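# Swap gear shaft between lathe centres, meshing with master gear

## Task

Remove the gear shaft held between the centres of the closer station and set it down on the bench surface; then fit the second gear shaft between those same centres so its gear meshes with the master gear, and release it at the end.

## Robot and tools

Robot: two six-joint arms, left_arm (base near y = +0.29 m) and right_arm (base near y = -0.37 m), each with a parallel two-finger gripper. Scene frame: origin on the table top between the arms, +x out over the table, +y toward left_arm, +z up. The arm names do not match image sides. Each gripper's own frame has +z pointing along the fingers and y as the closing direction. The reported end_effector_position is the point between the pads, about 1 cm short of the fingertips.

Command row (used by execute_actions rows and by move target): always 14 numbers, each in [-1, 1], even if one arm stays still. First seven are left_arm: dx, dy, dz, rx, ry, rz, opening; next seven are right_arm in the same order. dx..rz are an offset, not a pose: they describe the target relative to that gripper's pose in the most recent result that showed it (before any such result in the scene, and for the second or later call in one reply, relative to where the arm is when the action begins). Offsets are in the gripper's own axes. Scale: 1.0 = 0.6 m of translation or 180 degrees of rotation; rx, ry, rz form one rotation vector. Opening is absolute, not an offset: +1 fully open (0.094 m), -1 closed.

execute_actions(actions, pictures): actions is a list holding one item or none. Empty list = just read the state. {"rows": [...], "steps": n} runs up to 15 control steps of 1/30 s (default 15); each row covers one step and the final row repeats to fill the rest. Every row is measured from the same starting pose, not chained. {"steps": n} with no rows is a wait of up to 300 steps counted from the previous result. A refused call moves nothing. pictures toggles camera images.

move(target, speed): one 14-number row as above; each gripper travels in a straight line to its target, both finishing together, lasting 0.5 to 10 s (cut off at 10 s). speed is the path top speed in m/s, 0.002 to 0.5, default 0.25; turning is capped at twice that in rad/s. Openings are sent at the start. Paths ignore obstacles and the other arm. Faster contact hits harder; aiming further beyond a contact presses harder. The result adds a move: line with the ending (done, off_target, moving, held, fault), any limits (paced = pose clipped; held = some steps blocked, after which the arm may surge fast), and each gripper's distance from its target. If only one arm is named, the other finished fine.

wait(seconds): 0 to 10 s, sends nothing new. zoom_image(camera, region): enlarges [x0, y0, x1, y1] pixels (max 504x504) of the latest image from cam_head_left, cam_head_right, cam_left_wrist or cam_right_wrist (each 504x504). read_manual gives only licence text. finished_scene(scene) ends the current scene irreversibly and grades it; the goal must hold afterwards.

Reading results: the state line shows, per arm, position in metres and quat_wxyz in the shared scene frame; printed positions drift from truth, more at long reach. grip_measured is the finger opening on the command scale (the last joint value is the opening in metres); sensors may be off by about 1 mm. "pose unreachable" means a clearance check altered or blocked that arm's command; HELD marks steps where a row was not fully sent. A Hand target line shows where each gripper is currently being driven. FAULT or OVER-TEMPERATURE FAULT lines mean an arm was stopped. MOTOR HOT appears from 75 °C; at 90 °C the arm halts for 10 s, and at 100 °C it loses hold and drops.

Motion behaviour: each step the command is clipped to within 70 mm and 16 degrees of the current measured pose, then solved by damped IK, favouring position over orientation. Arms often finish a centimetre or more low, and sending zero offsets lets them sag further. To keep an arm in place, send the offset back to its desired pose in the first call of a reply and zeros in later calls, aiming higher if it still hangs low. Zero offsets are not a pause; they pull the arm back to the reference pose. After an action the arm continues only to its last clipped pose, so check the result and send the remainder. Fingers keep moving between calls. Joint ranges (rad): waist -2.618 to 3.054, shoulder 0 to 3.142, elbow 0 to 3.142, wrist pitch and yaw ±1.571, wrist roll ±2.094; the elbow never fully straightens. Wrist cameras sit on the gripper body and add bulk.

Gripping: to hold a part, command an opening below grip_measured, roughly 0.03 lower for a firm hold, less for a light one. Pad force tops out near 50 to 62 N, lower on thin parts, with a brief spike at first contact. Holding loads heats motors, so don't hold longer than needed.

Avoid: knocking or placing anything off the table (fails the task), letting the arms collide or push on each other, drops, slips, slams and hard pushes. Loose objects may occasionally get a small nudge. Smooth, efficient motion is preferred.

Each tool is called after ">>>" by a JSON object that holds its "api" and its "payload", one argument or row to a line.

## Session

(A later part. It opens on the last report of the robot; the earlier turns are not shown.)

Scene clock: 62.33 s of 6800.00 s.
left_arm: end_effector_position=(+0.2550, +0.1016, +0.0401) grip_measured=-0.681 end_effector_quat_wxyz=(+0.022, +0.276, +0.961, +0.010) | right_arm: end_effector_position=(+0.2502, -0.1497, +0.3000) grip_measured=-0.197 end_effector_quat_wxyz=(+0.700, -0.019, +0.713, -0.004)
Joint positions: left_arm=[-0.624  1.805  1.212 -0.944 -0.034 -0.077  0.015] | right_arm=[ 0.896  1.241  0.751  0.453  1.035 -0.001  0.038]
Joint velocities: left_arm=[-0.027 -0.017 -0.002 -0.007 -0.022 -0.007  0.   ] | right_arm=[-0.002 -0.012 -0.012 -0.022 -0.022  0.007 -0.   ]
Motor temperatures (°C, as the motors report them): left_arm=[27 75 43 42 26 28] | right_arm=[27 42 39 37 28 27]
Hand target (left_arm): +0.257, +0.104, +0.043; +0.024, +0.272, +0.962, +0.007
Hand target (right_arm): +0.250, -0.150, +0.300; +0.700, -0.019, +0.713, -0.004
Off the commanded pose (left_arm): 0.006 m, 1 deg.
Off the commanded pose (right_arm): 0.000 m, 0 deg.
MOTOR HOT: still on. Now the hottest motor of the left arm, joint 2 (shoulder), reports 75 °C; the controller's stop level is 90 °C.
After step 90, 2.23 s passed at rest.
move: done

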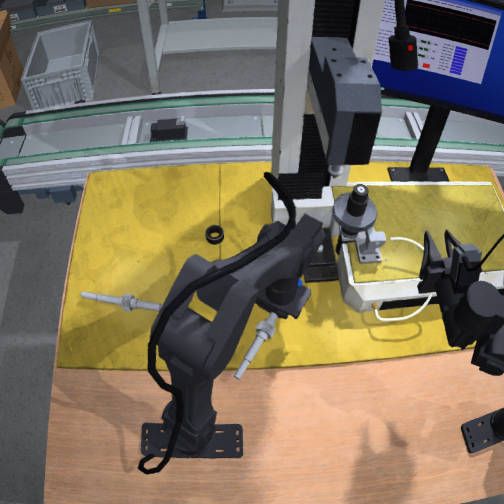

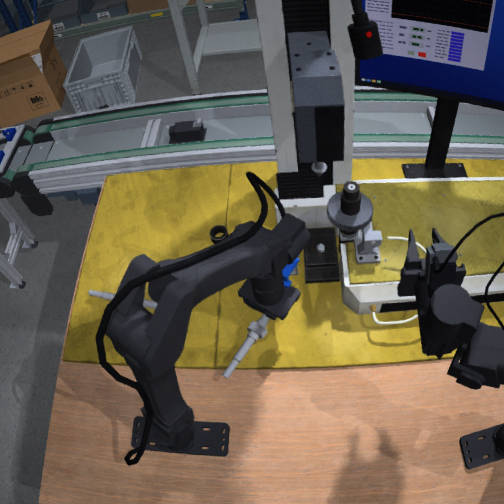

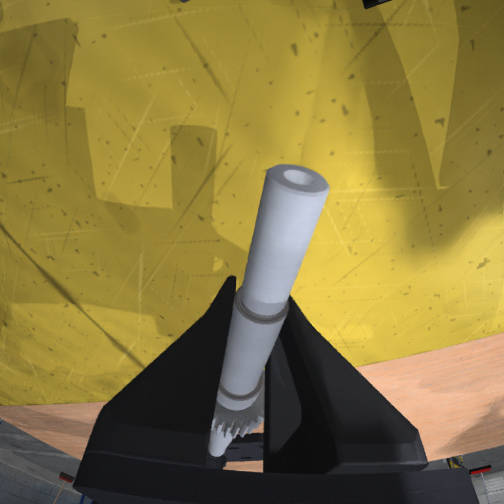

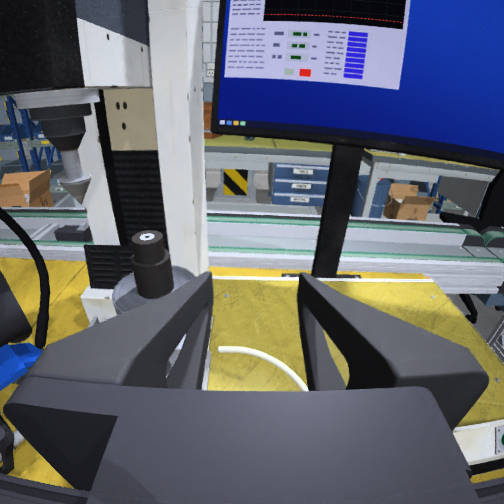

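>>> {"api": "move", "payload": {
  "target": [0,0,0.03,0,0,0,-0.74,0,0,0,0,0,0,-0.2],
  "speed": 0.04
}}

>>> {"api": "move", "payload": {
  "target": [0,0,0,0,0,0,-0.2,0,0,0,0,0,0,-0.2]
}}

>>> {"api": "move", "payload": {
  "target": [0,0,-0.14,0,0,0,0.2,0,0,0,0,0,0,-0.2]
}}

>>> {"api": "move", "payload": {
  "target": [0.233,0.405,-0.02,0,0.01,0.37,0.2,0,0,0,0,0,0,-0.2]
}}

Scene clock: 75.20 s of 6800.00 s.
left_arm: end_effector_position=(+0.2569, +0.1002, +0.0221) grip_measured=-0.681 end_effector_quat_wxyz=(+0.024, +0.276, +0.961, +0.009) | right_arm: end_effector_position=(+0.2502, -0.1497, +0.3000) grip_measured=-0.197 end_effector_quat_wxyz=(+0.700, -0.019, +0.713, -0.004)
Joint positions: left_arm=[-0.624  1.836  1.175 -0.872 -0.034 -0.077  0.015] | right_arm=[ 0.896  1.241  0.751  0.453  1.035 -0.001  0.038]
Joint velocities: left_arm=[-0.007 -0.017 -0.012 -0.022  0.007 -0.007 -0.002] | right_arm=[-0.002  0.012  0.002 -0.022  0.022 -0.037  0.001]
Motor temperatures (°C, as the motors report them): left_arm=[27 72 41 39 26 28] | right_arm=[27 41 39 37 28 27]
Hand target (left_arm): +0.256, +0.102, +0.022; +0.022, +0.276, +0.961, +0.010
Hand target (right_arm): +0.250, -0.150, +0.300; +0.700, -0.019, +0.713, -0.004
Off the commanded pose (left_arm): 0.002 m, 0 deg.
Off the commanded pose (right_arm): 0.000 m, 0 deg.
MOTOR HOT: cleared. Now the hottest motor of the left arm, joint 2 (shoulder), reports 72 °C.
After step 90, 8.97 s passed at rest.
move: done

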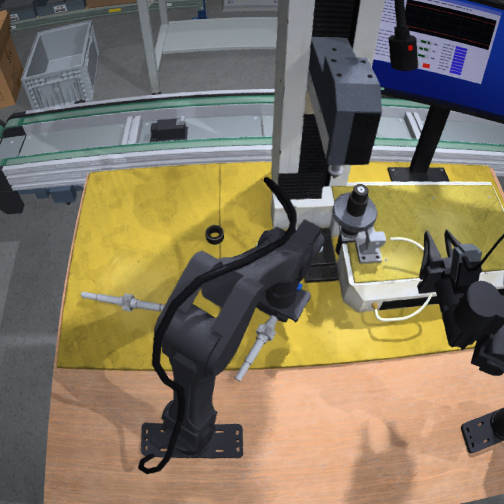

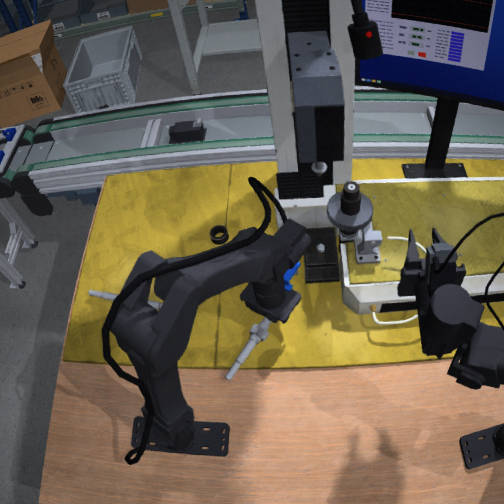

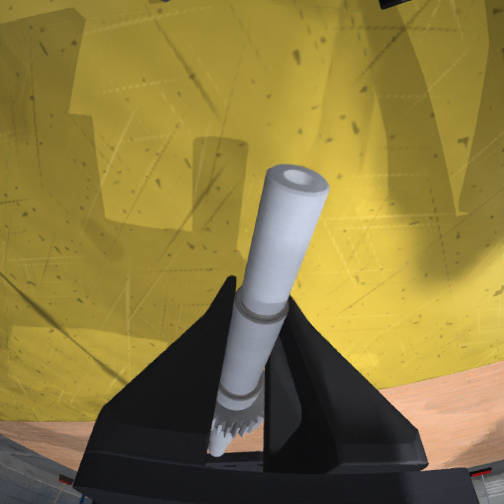

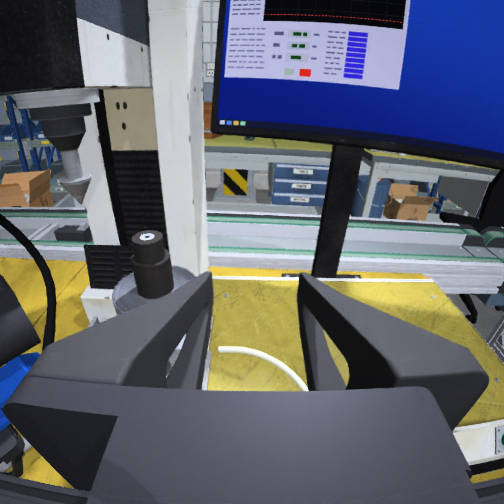

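Scene clock: 75.70 s of 6800.00 s.
left_arm: end_effector_position=(+0.2569, +0.1002, +0.0221) grip_measured=-0.202 end_effector_quat_wxyz=(+0.024, +0.276, +0.961, +0.009) | right_arm: end_effector_position=(+0.2502, -0.1497, +0.3000) grip_measured=-0.197 end_effector_quat_wxyz=(+0.700, -0.019, +0.713, -0.004)
Joint positions: left_arm=[-0.624  1.836  1.175 -0.872 -0.034 -0.077  0.037] | right_arm=[ 0.896  1.241  0.751  0.453  1.035 -0.001  0.038]
Joint velocities: left_arm=[-0.027 -0.007  0.002 -0.007  0.007 -0.007 -0.   ] | right_arm=[-0.002 -0.007 -0.002 -0.095  0.081 -0.051 -0.001]
Motor temperatures (°C, as the motors report them): left_arm=[27 72 41 39 26 28] | right_arm=[27 41 39 37 28 27]
Hand target (left_arm): +0.257, +0.100, +0.022; +0.024, +0.276, +0.961, +0.009
Hand target (right_arm): +0.250, -0.150, +0.300; +0.700, -0.019, +0.713, -0.004
Off the commanded pose (left_arm): 0.000 m, 0 deg.
Off the commanded pose (right_arm): 0.000 m, 0 deg.
move: done

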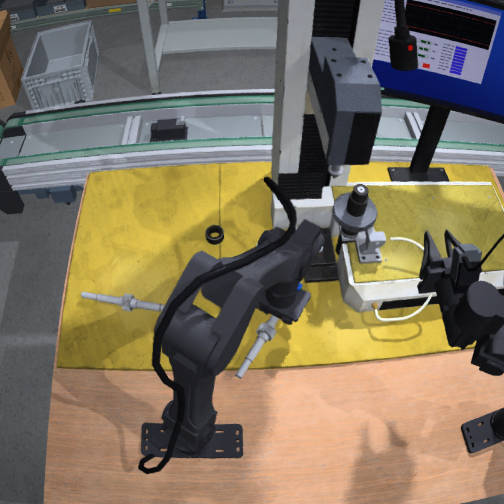

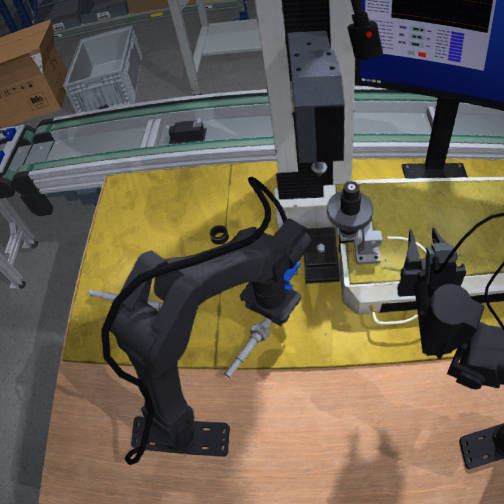

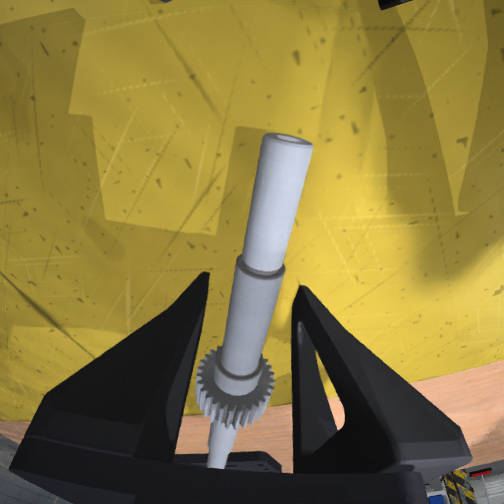

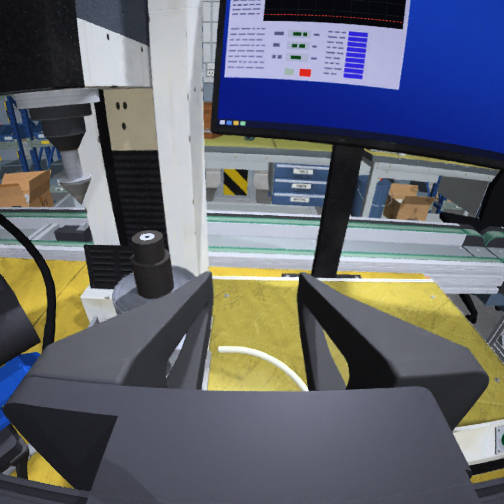

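Scene clock: 76.80 s of 6800.00 s.
left_arm: end_effector_position=(+0.2554, +0.1013, +0.1021) grip_measured=+0.198 end_effector_quat_wxyz=(+0.025, +0.275, +0.961, +0.009) | right_arm: end_effector_position=(+0.2502, -0.1497, +0.3000) grip_measured=-0.197 end_effector_quat_wxyz=(+0.700, -0.019, +0.713, -0.004)
Joint positions: left_arm=[-0.624  1.747  1.395 -1.178 -0.034 -0.079  0.056] | right_arm=[ 0.896  1.241  0.751  0.453  1.035 -0.001  0.038]
Joint velocities: left_arm=[-0.017 -0.007  0.002  0.022 -0.022  0.037  0.   ] | right_arm=[-0.017  0.002 -0.007 -0.007 -0.022  0.037  0.001]
Motor temperatures (°C, as the motors report them): left_arm=[27 72 41 39 26 28] | right_arm=[27 41 39 37 28 27]
Hand target (left_arm): +0.254, +0.100, +0.106; +0.024, +0.276, +0.961, +0.009
Hand target (right_arm): +0.250, -0.150, +0.300; +0.700, -0.019, +0.713, -0.004
Off the commanded pose (left_arm): 0.005 m, 0 deg.
Off the commanded pose (right_arm): 0.000 m, 0 deg.
move: done

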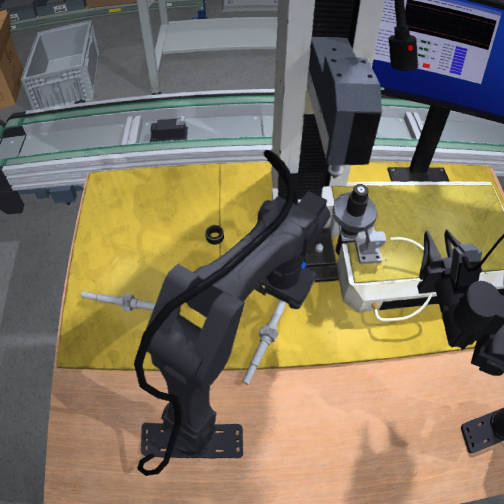

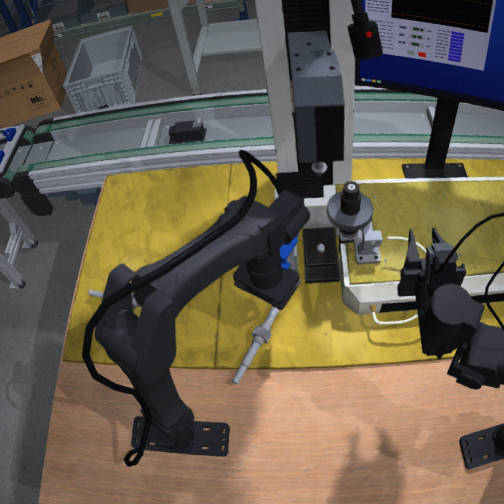

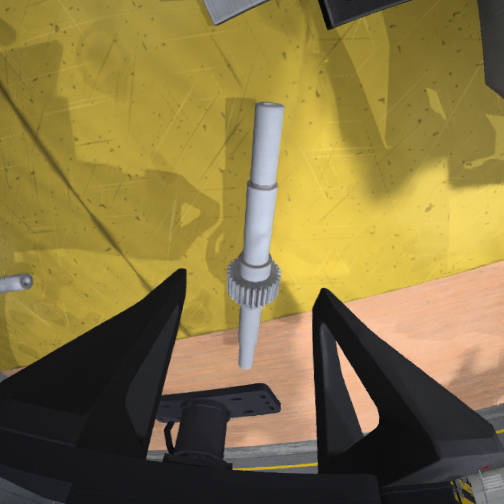

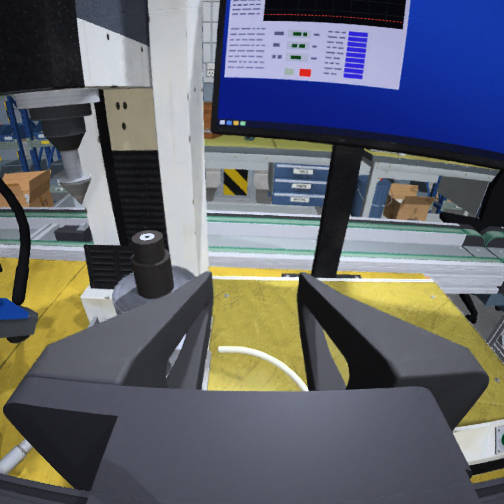

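Scene clock: 79.80 s of 6800.00 s.
left_arm: end_effector_position=(+0.2683, +0.3850, +0.1146) grip_measured=+0.198 end_effector_quat_wxyz=(-0.006, +0.756, +0.653, +0.040) | right_arm: end_effector_position=(+0.2502, -0.1497, +0.3000) grip_measured=-0.197 end_effector_quat_wxyz=(+0.700, -0.019, +0.713, -0.004)
Joint positions: left_arm=[ 0.311  1.599  1.278 -1.182 -0.044  2.016  0.056] | right_arm=[ 0.896  1.241  0.751  0.453  1.035 -0.001  0.038]
Joint velocities: left_arm=[ 0.017 -0.002  0.007 -0.022 -0.022  0.007  0.   ] | right_arm=[-0.007 -0.002 -0.002 -0.066  0.022 -0.007 -0.002]
Motor temperatures (°C, as the motors report them): left_arm=[27 71 41 38 26 28] | right_arm=[27 41 39 37 28 27]
Hand target (left_arm): +0.267, +0.385, +0.116; -0.006, +0.757, +0.653, +0.029
Hand target (right_arm): +0.250, -0.150, +0.300; +0.700, -0.019, +0.713, -0.004
Off the commanded pose (left_arm): 0.005 m, 2 deg.
Off the commanded pose (right_arm): 0.000 m, 0 deg.
move: done

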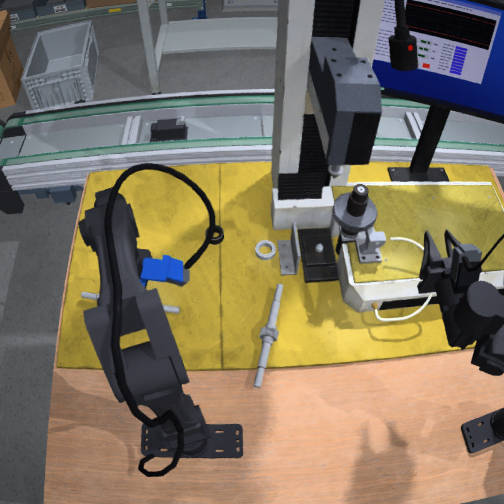

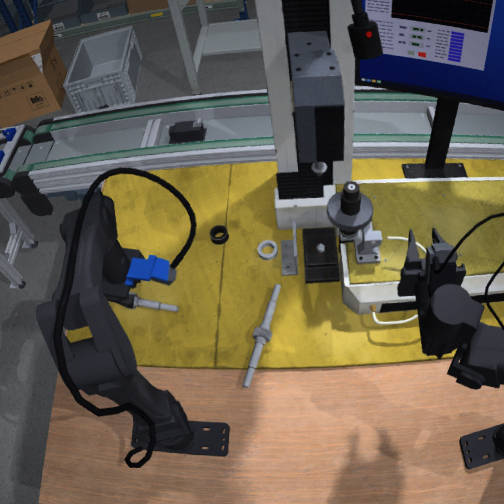

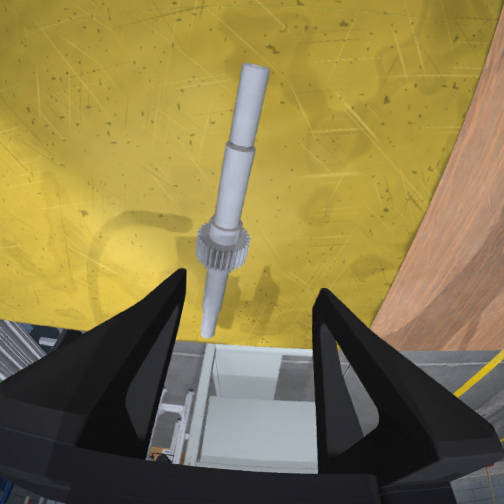

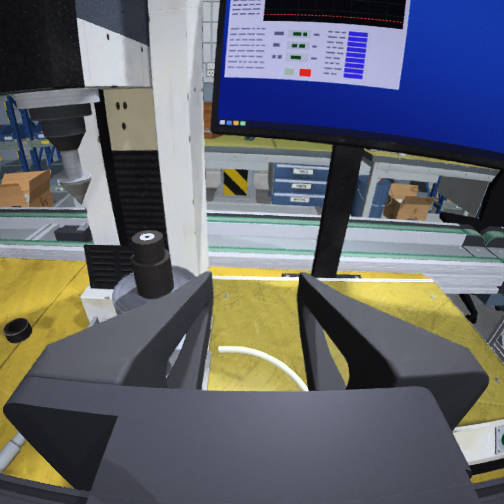

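>>> {"api": "move", "payload": {
  "target": [-0.04,0.025,0.1,0,0,0,0,0,0,0,0,0,0,-0.2],
  "speed": 0.15
}}

Scene clock: 85.50 s of 6800.00 s.
left_arm: end_effector_position=(+0.2841, +0.3643, +0.0595) grip_measured=+0.002 end_effector_quat_wxyz=(-0.003, +0.755, +0.654, +0.045) | right_arm: end_effector_position=(+0.2502, -0.1497, +0.3000) grip_measured=-0.197 end_effector_quat_wxyz=(+0.700, -0.019, +0.713, -0.004)
Joint positions: left_arm=[ 0.228  1.666  1.126 -0.955 -0.048  1.932  0.047] | right_arm=[ 0.896  1.241  0.751  0.453  1.035 -0.001  0.038]
Joint velocities: left_arm=[-0.002 -0.007 -0.007  0.022  0.081 -0.037 -0.001] | right_arm=[-0.007 -0.002 -0.017 -0.051 -0.022 -0.051  0.001]
Motor temperatures (°C, as the motors report them): left_arm=[27 69 41 38 26 28] | right_arm=[27 41 39 37 28 27]
Hand target (left_arm): +0.282, +0.362, +0.054; -0.006, +0.756, +0.653, +0.040
Hand target (right_arm): +0.250, -0.150, +0.300; +0.700, -0.019, +0.713, -0.004
Off the commanded pose (left_arm): 0.006 m, 1 deg.
Off the commanded pose (right_arm): 0.000 m, 0 deg.
After step 120, 0.63 s passed at rest.
move: done

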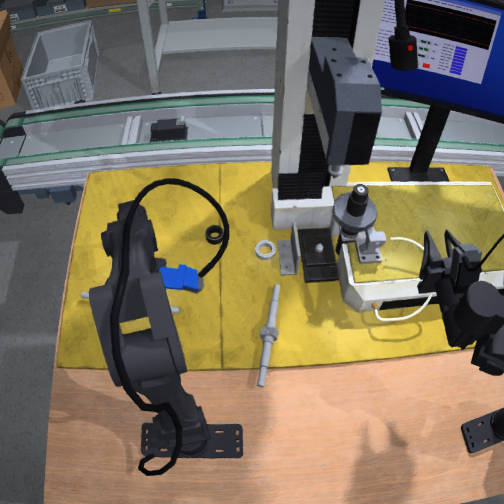

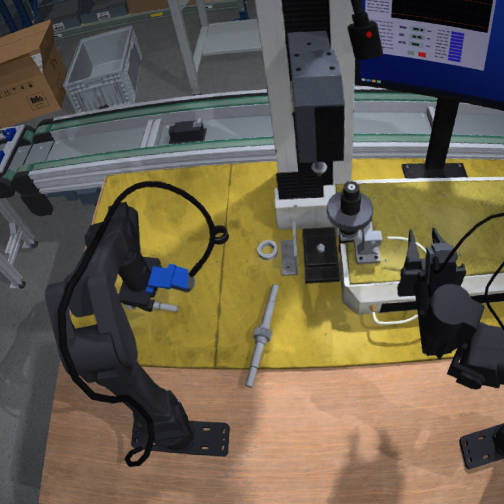

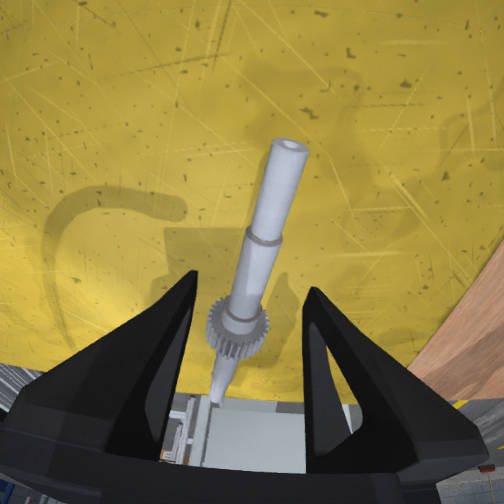

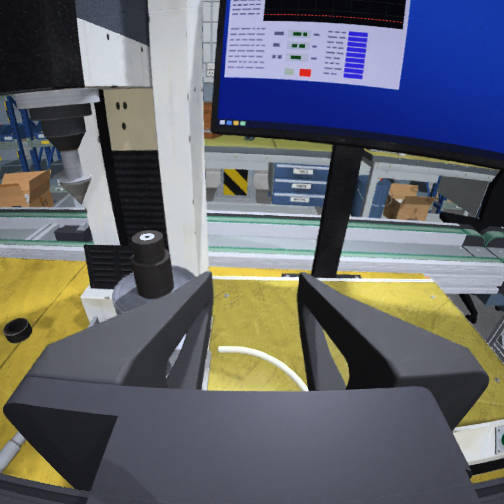

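>>> {"api": "move", "payload": {
  "target": [0.015,0,0.068,0,0,0.015,0,0,0,0,0,0,0,-0.2],
  "speed": 0.08
}}

>>> {"api": "move", "payload": {
  "target": [0,0,0,0,0,0,-0.74,0,0,0,0,0,0,-0.2]
}}

Scene clock: 91.00 s of 6800.00 s.
left_arm: end_effector_position=(+0.2924, +0.3743, +0.0262) grip_measured=+0.002 end_effector_quat_wxyz=(-0.001, +0.771, +0.634, +0.053) | right_arm: end_effector_position=(+0.2502, -0.1497, +0.3000) grip_measured=-0.197 end_effector_quat_wxyz=(+0.700, -0.019, +0.713, -0.004)
Joint positions: left_arm=[ 0.253  1.735  1.062 -0.804 -0.048  2.007  0.047] | right_arm=[ 0.896  1.241  0.751  0.453  1.035 -0.001  0.038]
Joint velocities: left_arm=[-0.007  0.002 -0.012  0.051  0.037  0.022 -0.001] | right_arm=[ 0.007  0.012 -0.027  0.007 -0.022 -0.007 -0.001]
Motor temperatures (°C, as the motors report them): left_arm=[27 67 40 37 26 28] | right_arm=[27 41 39 37 28 27]
Hand target (left_arm): +0.288, +0.375, +0.019; -0.004, +0.771, +0.636, +0.045
Hand target (right_arm): +0.250, -0.150, +0.300; +0.700, -0.019, +0.713, -0.004
Off the commanded pose (left_arm): 0.008 m, 1 deg.
Off the commanded pose (right_arm): 0.000 m, 0 deg.
After step 90, 1.47 s passed at rest.
move: done

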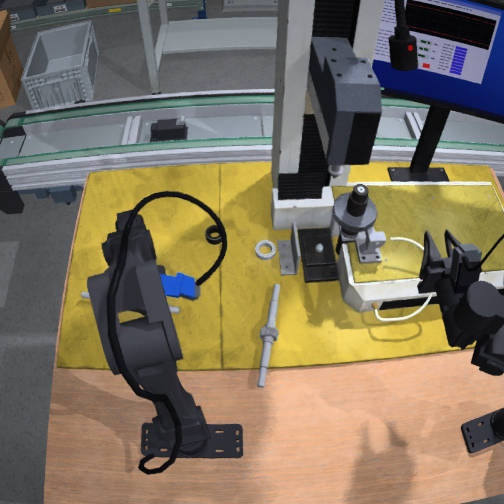

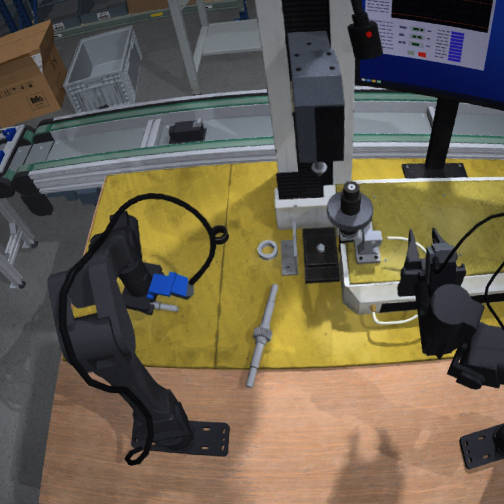

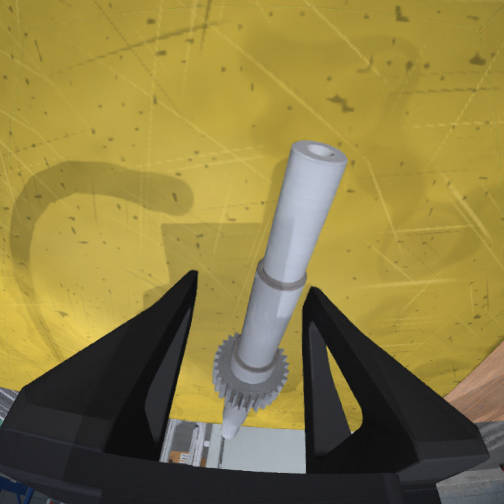

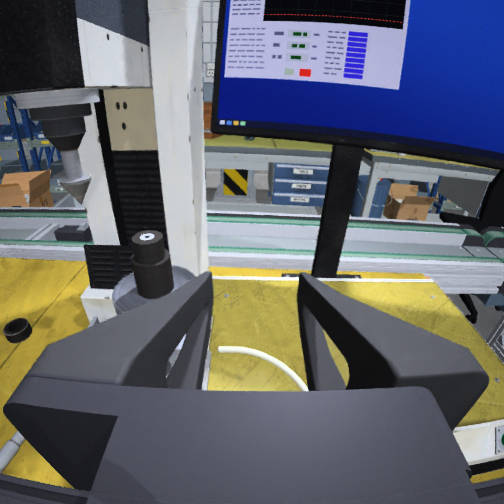

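Scene clock: 91.50 s of 6800.00 s.
left_arm: end_effector_position=(+0.2924, +0.3745, +0.0262) grip_measured=-0.670 end_effector_quat_wxyz=(-0.002, +0.771, +0.634, +0.053) | right_arm: end_effector_position=(+0.2502, -0.1497, +0.3000) grip_measured=-0.197 end_effector_quat_wxyz=(+0.700, -0.019, +0.713, -0.004)
Joint positions: left_arm=[ 0.253  1.735  1.062 -0.803 -0.049  2.007  0.016] | right_arm=[ 0.896  1.241  0.751  0.453  1.035 -0.001  0.038]
Joint velocities: left_arm=[ 0.017  0.002 -0.002  0.037  0.022  0.007 -0.   ] | right_arm=[ 0.002 -0.012 -0.022  0.022 -0.037  0.051  0.   ]
Motor temperatures (°C, as the motors report them): left_arm=[27 67 40 37 26 28] | right_arm=[27 41 39 37 28 27]
Hand target (left_arm): +0.292, +0.374, +0.026; -0.001, +0.771, +0.634, +0.053
Hand target (right_arm): +0.250, -0.150, +0.300; +0.700, -0.019, +0.713, -0.004
Off the commanded pose (left_arm): 0.000 m, 0 deg.
Off the commanded pose (right_arm): 0.000 m, 0 deg.
move: done

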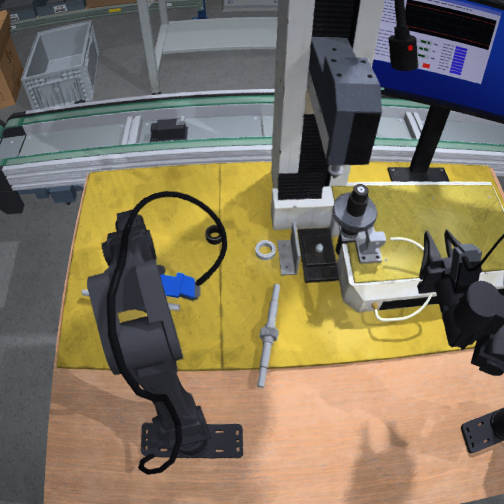

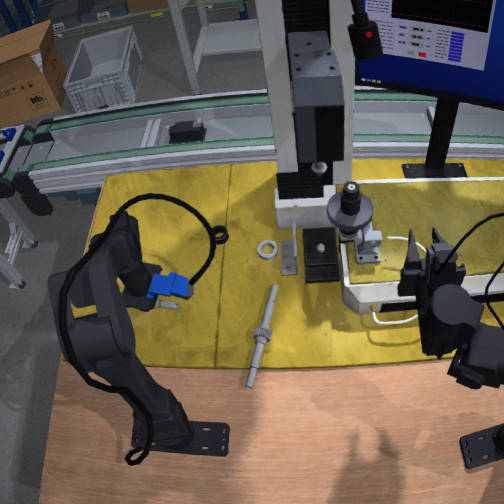

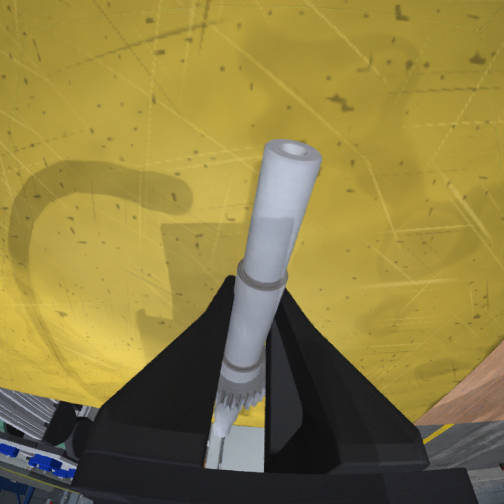

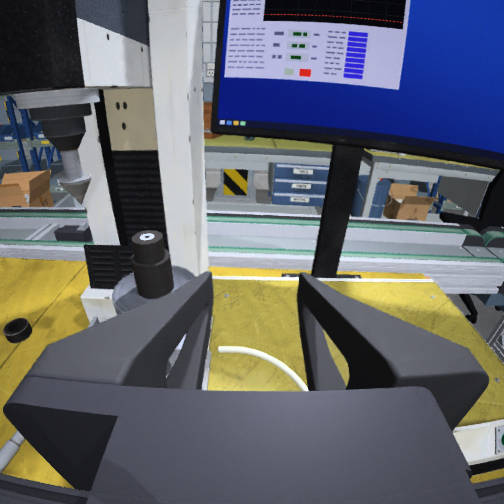

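>>> {"api": "move", "payload": {
  "target": [0,-0.005,0.025,0,0,0,-0.45,0,0,0,0,0,0,-0.2],
  "speed": 0.04
}}

>>> {"api": "move", "payload": {
  "target": [0,0,0,0,0,0,-0.74,0,0,0,0,0,0,-0.2]
}}

>>> {"api": "move", "payload": {
  "target": [-0.25,0,-0.33,0,0,-0.4,-0.74,0,0,0,0,0,0,-0.2],
  "speed": 0.2
}}

>>> {"api": "move", "payload": {
  "target": [0,0,-0.05,0,-0.5,0,-0.74,0,0,0,0,0,0,-0.2]
}}

Scene clock: 101.47 s of 6800.00 s.
left_arm: end_effector_position=(+0.2953, +0.3752, +0.0218) grip_measured=-0.452 end_effector_quat_wxyz=(+0.003, +0.771, +0.634, +0.063) | right_arm: end_effector_position=(+0.2502, -0.1497, +0.3000) grip_measured=-0.197 end_effector_quat_wxyz=(+0.700, -0.019, +0.713, -0.004)
Joint positions: left_arm=[ 0.253  1.735  1.041 -0.76  -0.05   2.009  0.026] | right_arm=[ 0.896  1.241  0.751  0.453  1.035 -0.001  0.038]
Joint velocities: left_arm=[ 0.002 -0.002  0.002  0.066 -0.007 -0.037 -0.001] | right_arm=[-0.002  0.017 -0.022 -0.007 -0.051  0.007 -0.001]
Motor temperatures (°C, as the motors report them): left_arm=[27 67 40 37 26 28] | right_arm=[27 41 39 37 28 27]
Hand target (left_arm): +0.290, +0.376, +0.011; -0.002, +0.771, +0.634, +0.053
Hand target (right_arm): +0.250, -0.150, +0.300; +0.700, -0.019, +0.713, -0.004
Off the commanded pose (left_arm): 0.012 m, 1 deg.
Off the commanded pose (right_arm): 0.000 m, 0 deg.
After step 90, 6.27 s passed at rest.
move: off_target (left_arm)

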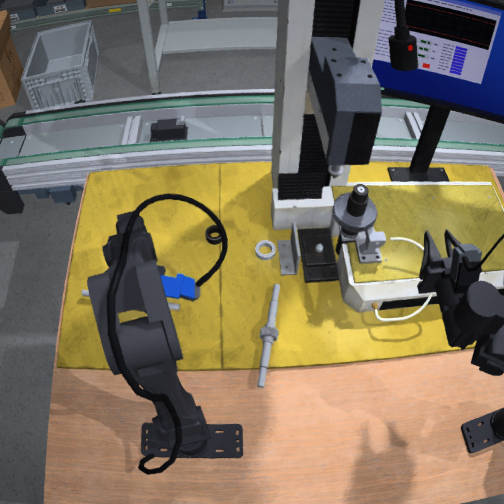

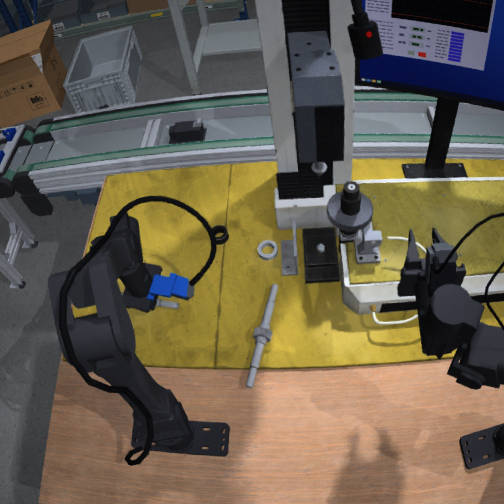

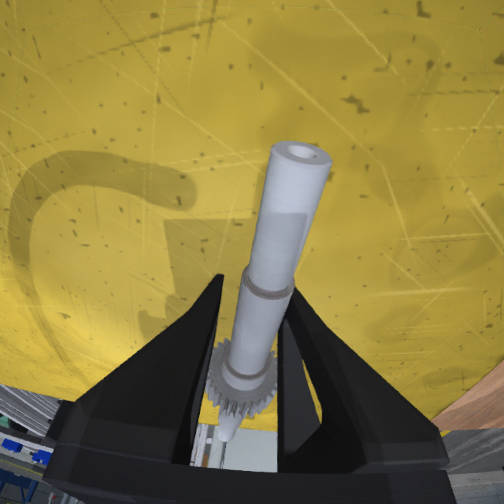

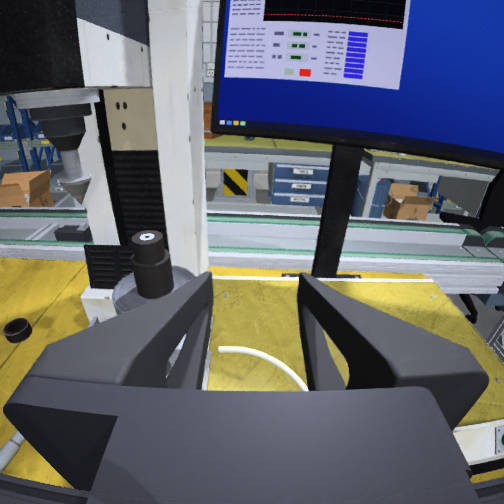

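Scene clock: 101.97 s of 6800.00 s.
left_arm: end_effector_position=(+0.2950, +0.3756, +0.0218) grip_measured=-0.670 end_effector_quat_wxyz=(+0.001, +0.771, +0.634, +0.063) | right_arm: end_effector_position=(+0.2502, -0.1497, +0.3000) grip_measured=-0.197 end_effector_quat_wxyz=(+0.700, -0.019, +0.713, -0.004)
Joint positions: left_arm=[ 0.253  1.735  1.041 -0.761 -0.052  2.009  0.016] | right_arm=[ 0.896  1.241  0.751  0.453  1.035 -0.001  0.038]
Joint velocities: left_arm=[-0.012  0.002 -0.012  0.022  0.022 -0.037 -0.001] | right_arm=[-0.022 -0.012  0.017  0.037 -0.007 -0.007  0.   ]
Motor temperatures (°C, as the motors report them): left_arm=[27 67 40 37 26 28] | right_arm=[27 41 39 37 28 27]
Hand target (left_arm): +0.295, +0.375, +0.022; +0.003, +0.771, +0.634, +0.063
Hand target (right_arm): +0.250, -0.150, +0.300; +0.700, -0.019, +0.713, -0.004
Off the commanded pose (left_arm): 0.000 m, 0 deg.
Off the commanded pose (right_arm): 0.000 m, 0 deg.
move: done

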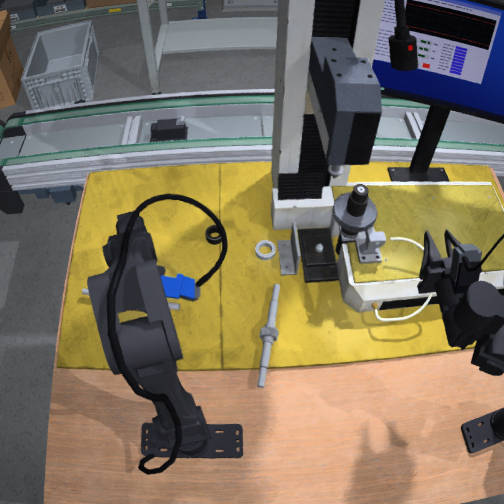

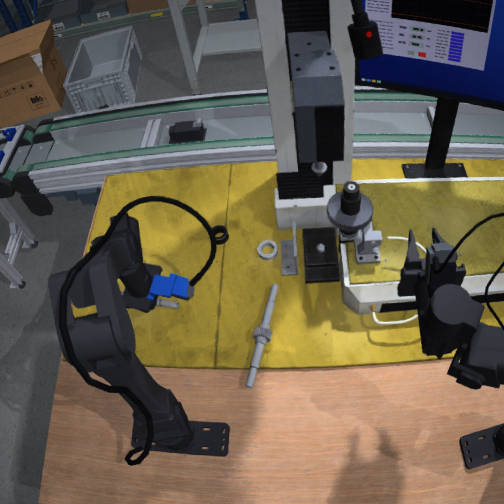

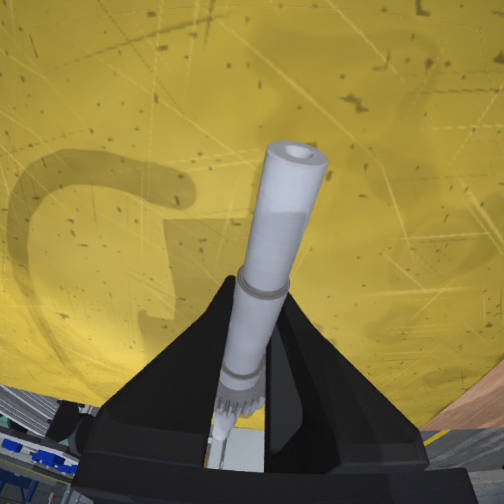

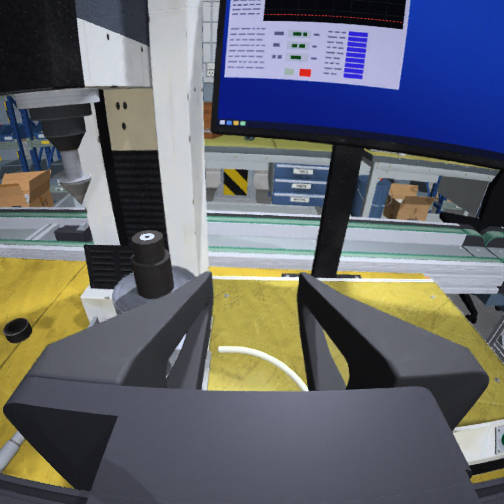

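Scene clock: 105.73 s of 6800.00 s.
left_arm: end_effector_position=(+0.2495, +0.2122, +0.1972) grip_measured=-0.671 end_effector_quat_wxyz=(+0.041, +0.251, +0.966, +0.037) | right_arm: end_effector_position=(+0.2502, -0.1497, +0.3000) grip_measured=-0.197 end_effector_quat_wxyz=(+0.700, -0.019, +0.713, -0.004)
Joint positions: left_arm=[-0.333  1.53   1.538 -1.504 -0.081  0.166  0.015] | right_arm=[ 0.896  1.241  0.751  0.453  1.035 -0.001  0.038]
Joint velocities: left_arm=[-0.027 -0.007 -0.022  0.037  0.022 -0.007  0.   ] | right_arm=[ 0.007 -0.007  0.007  0.037 -0.022 -0.007 -0.   ]
Motor temperatures (°C, as the motors report them): left_arm=[27 67 41 36 26 28] | right_arm=[27 41 39 37 28 27]
Hand target (left_arm): +0.248, +0.214, +0.206; +0.042, +0.251, +0.966, +0.046
Hand target (right_arm): +0.250, -0.150, +0.300; +0.700, -0.019, +0.713, -0.004
Off the commanded pose (left_arm): 0.007 m, 2 deg.
Off the commanded pose (right_arm): 0.000 m, 0 deg.
move: done

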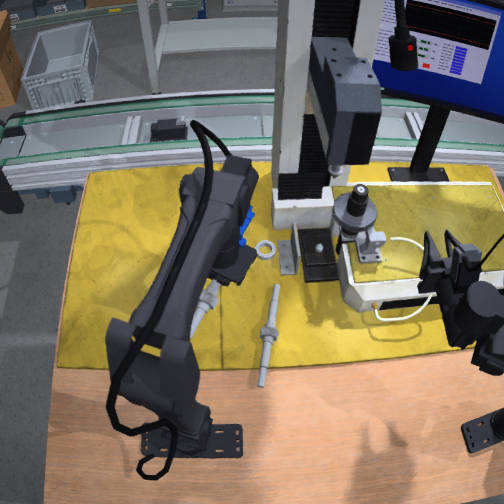

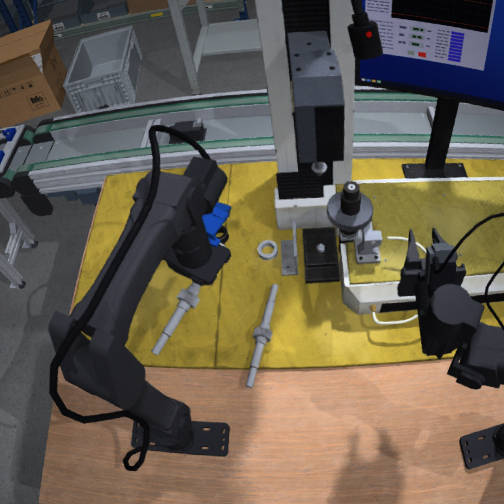

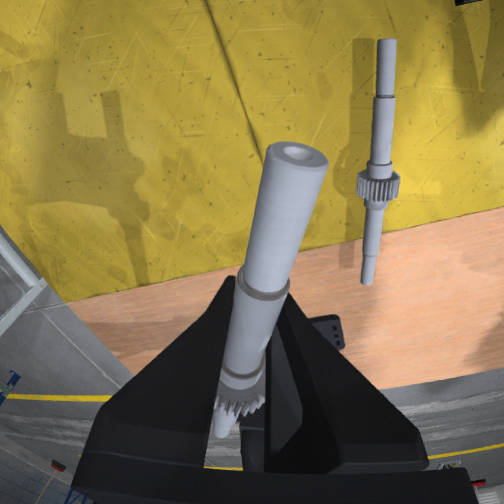

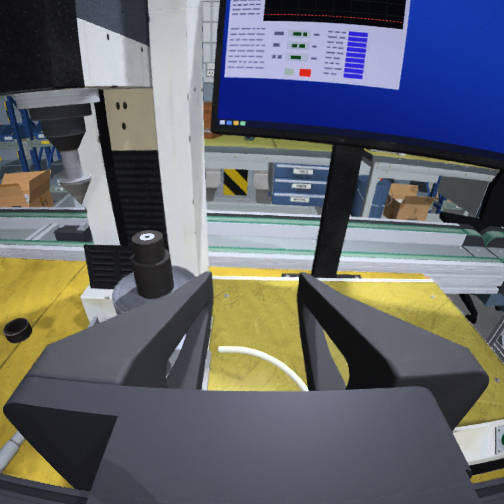

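Scene clock: 110.07 s of 6800.00 s.
left_arm: end_effector_position=(+0.2425, +0.2151, +0.2047) grip_measured=-0.671 end_effector_quat_wxyz=(+0.673, +0.185, +0.697, -0.165) | right_arm: end_effector_position=(+0.2502, -0.1497, +0.3000) grip_measured=-0.197 end_effector_quat_wxyz=(+0.700, -0.019, +0.713, -0.004)
Joint positions: left_arm=[0.11  0.39  0.134 0.208 0.597 0.047 0.015] | right_arm=[ 0.896  1.241  0.751  0.453  1.035 -0.001  0.038]
Joint velocities: left_arm=[-0.022  0.046 -0.007  0.037 -0.022  0.022  0.   ] | right_arm=[ 0.002  0.007 -0.027 -0.066 -0.066 -0.022  0.   ]
Motor temperatures (°C, as the motors report them): left_arm=[27 65 41 39 26 28] | right_arm=[27 41 39 37 28 27]
Hand target (left_arm): +0.241, +0.212, +0.229; +0.708, +0.200, +0.658, -0.156
Hand target (right_arm): +0.250, -0.150, +0.300; +0.700, -0.019, +0.713, -0.004
Off the commanded pose (left_arm): 0.023 m, 7 deg.
Off the commanded pose (right_arm): 0.000 m, 0 deg.
move: off_target (left_arm)

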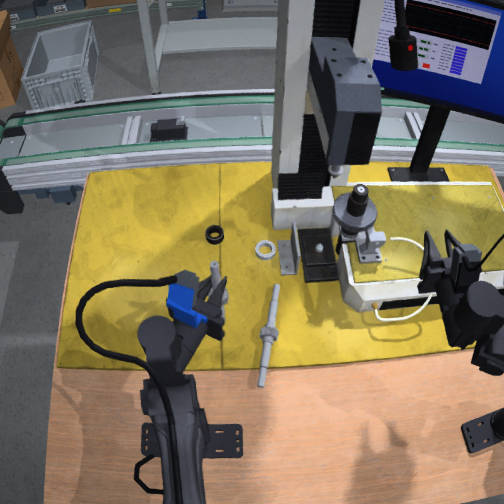

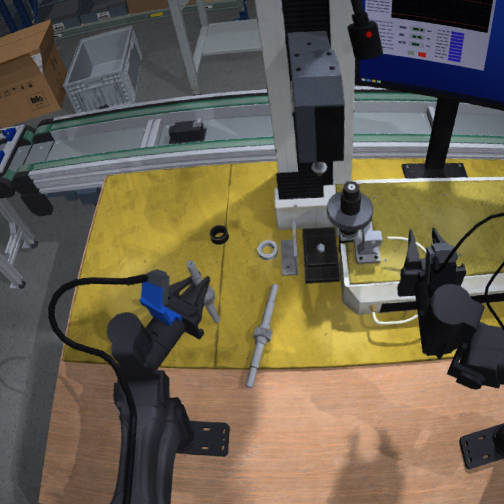

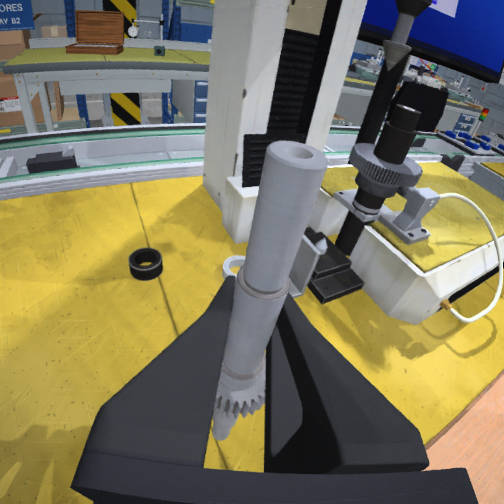

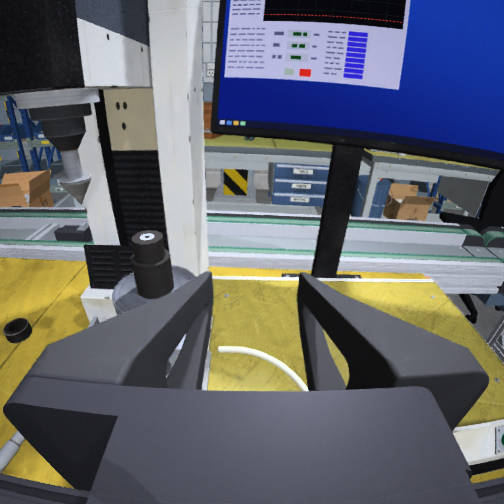

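>>> {"api": "move", "payload": {
  "target": [-0.1,-0.27,0.26,0.3,-0.04,0.03,-0.74,0,0,0,0,0,0,-0.2],
  "speed": 0.2
}}

Scene clock: 123.10 s of 6800.00 s.
left_arm: end_effector_position=(+0.3014, +0.0001, +0.2215) grip_measured=-0.671 end_effector_quat_wxyz=(+0.525, +0.472, +0.546, -0.451) | right_arm: end_effector_position=(+0.2502, -0.1497, +0.3000) grip_measured=-0.197 end_effector_quat_wxyz=(+0.700, -0.019, +0.713, -0.004)
Joint positions: left_arm=[-0.369  1.621  0.757  0.782  1.039  0.074  0.015] | right_arm=[ 0.896  1.241  0.751  0.453  1.035 -0.001  0.038]
Joint velocities: left_arm=[ 0.007 -0.007 -0.007  0.007  0.139  0.095  0.   ] | right_arm=[ 0.002  0.002 -0.002  0.007  0.022 -0.007  0.001]
Motor temperatures (°C, as the motors report them): left_arm=[27 61 43 46 26 28] | right_arm=[27 40 39 37 28 27]
Hand target (left_arm): +0.300, -0.005, +0.252; +0.560, +0.491, +0.498, -0.443
Hand target (right_arm): +0.250, -0.150, +0.300; +0.700, -0.019, +0.713, -0.004
Off the commanded pose (left_arm): 0.034 m, 8 deg.
Off the commanded pose (right_arm): 0.000 m, 0 deg.
After step 90, 7.17 s passed at rest.
move: off_target (left_arm)

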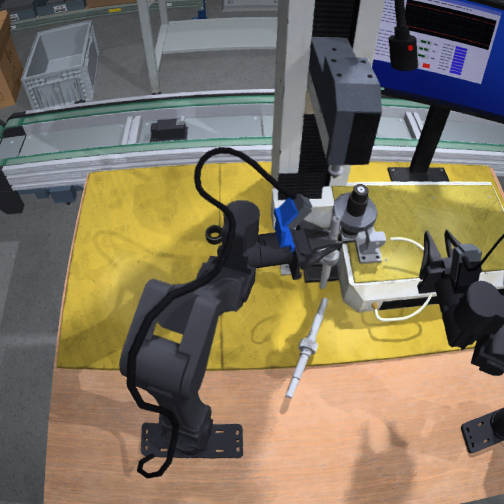

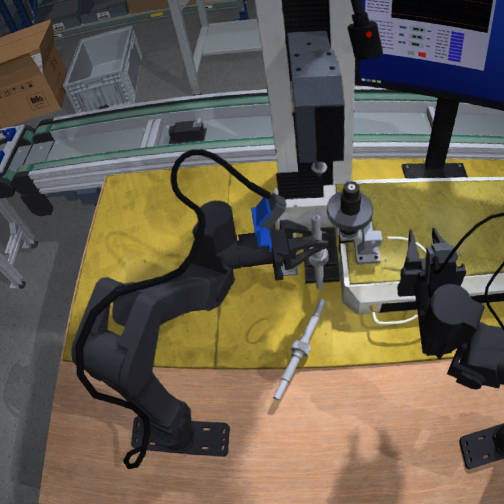

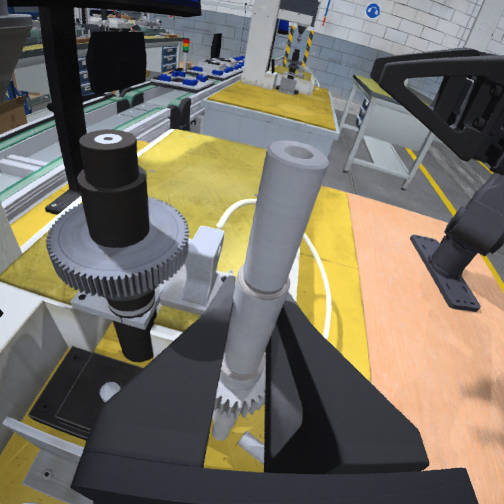

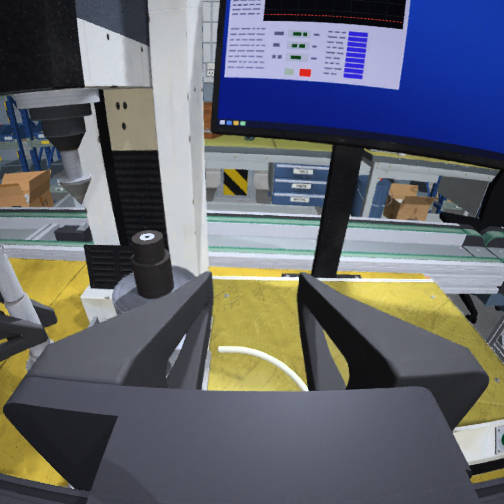

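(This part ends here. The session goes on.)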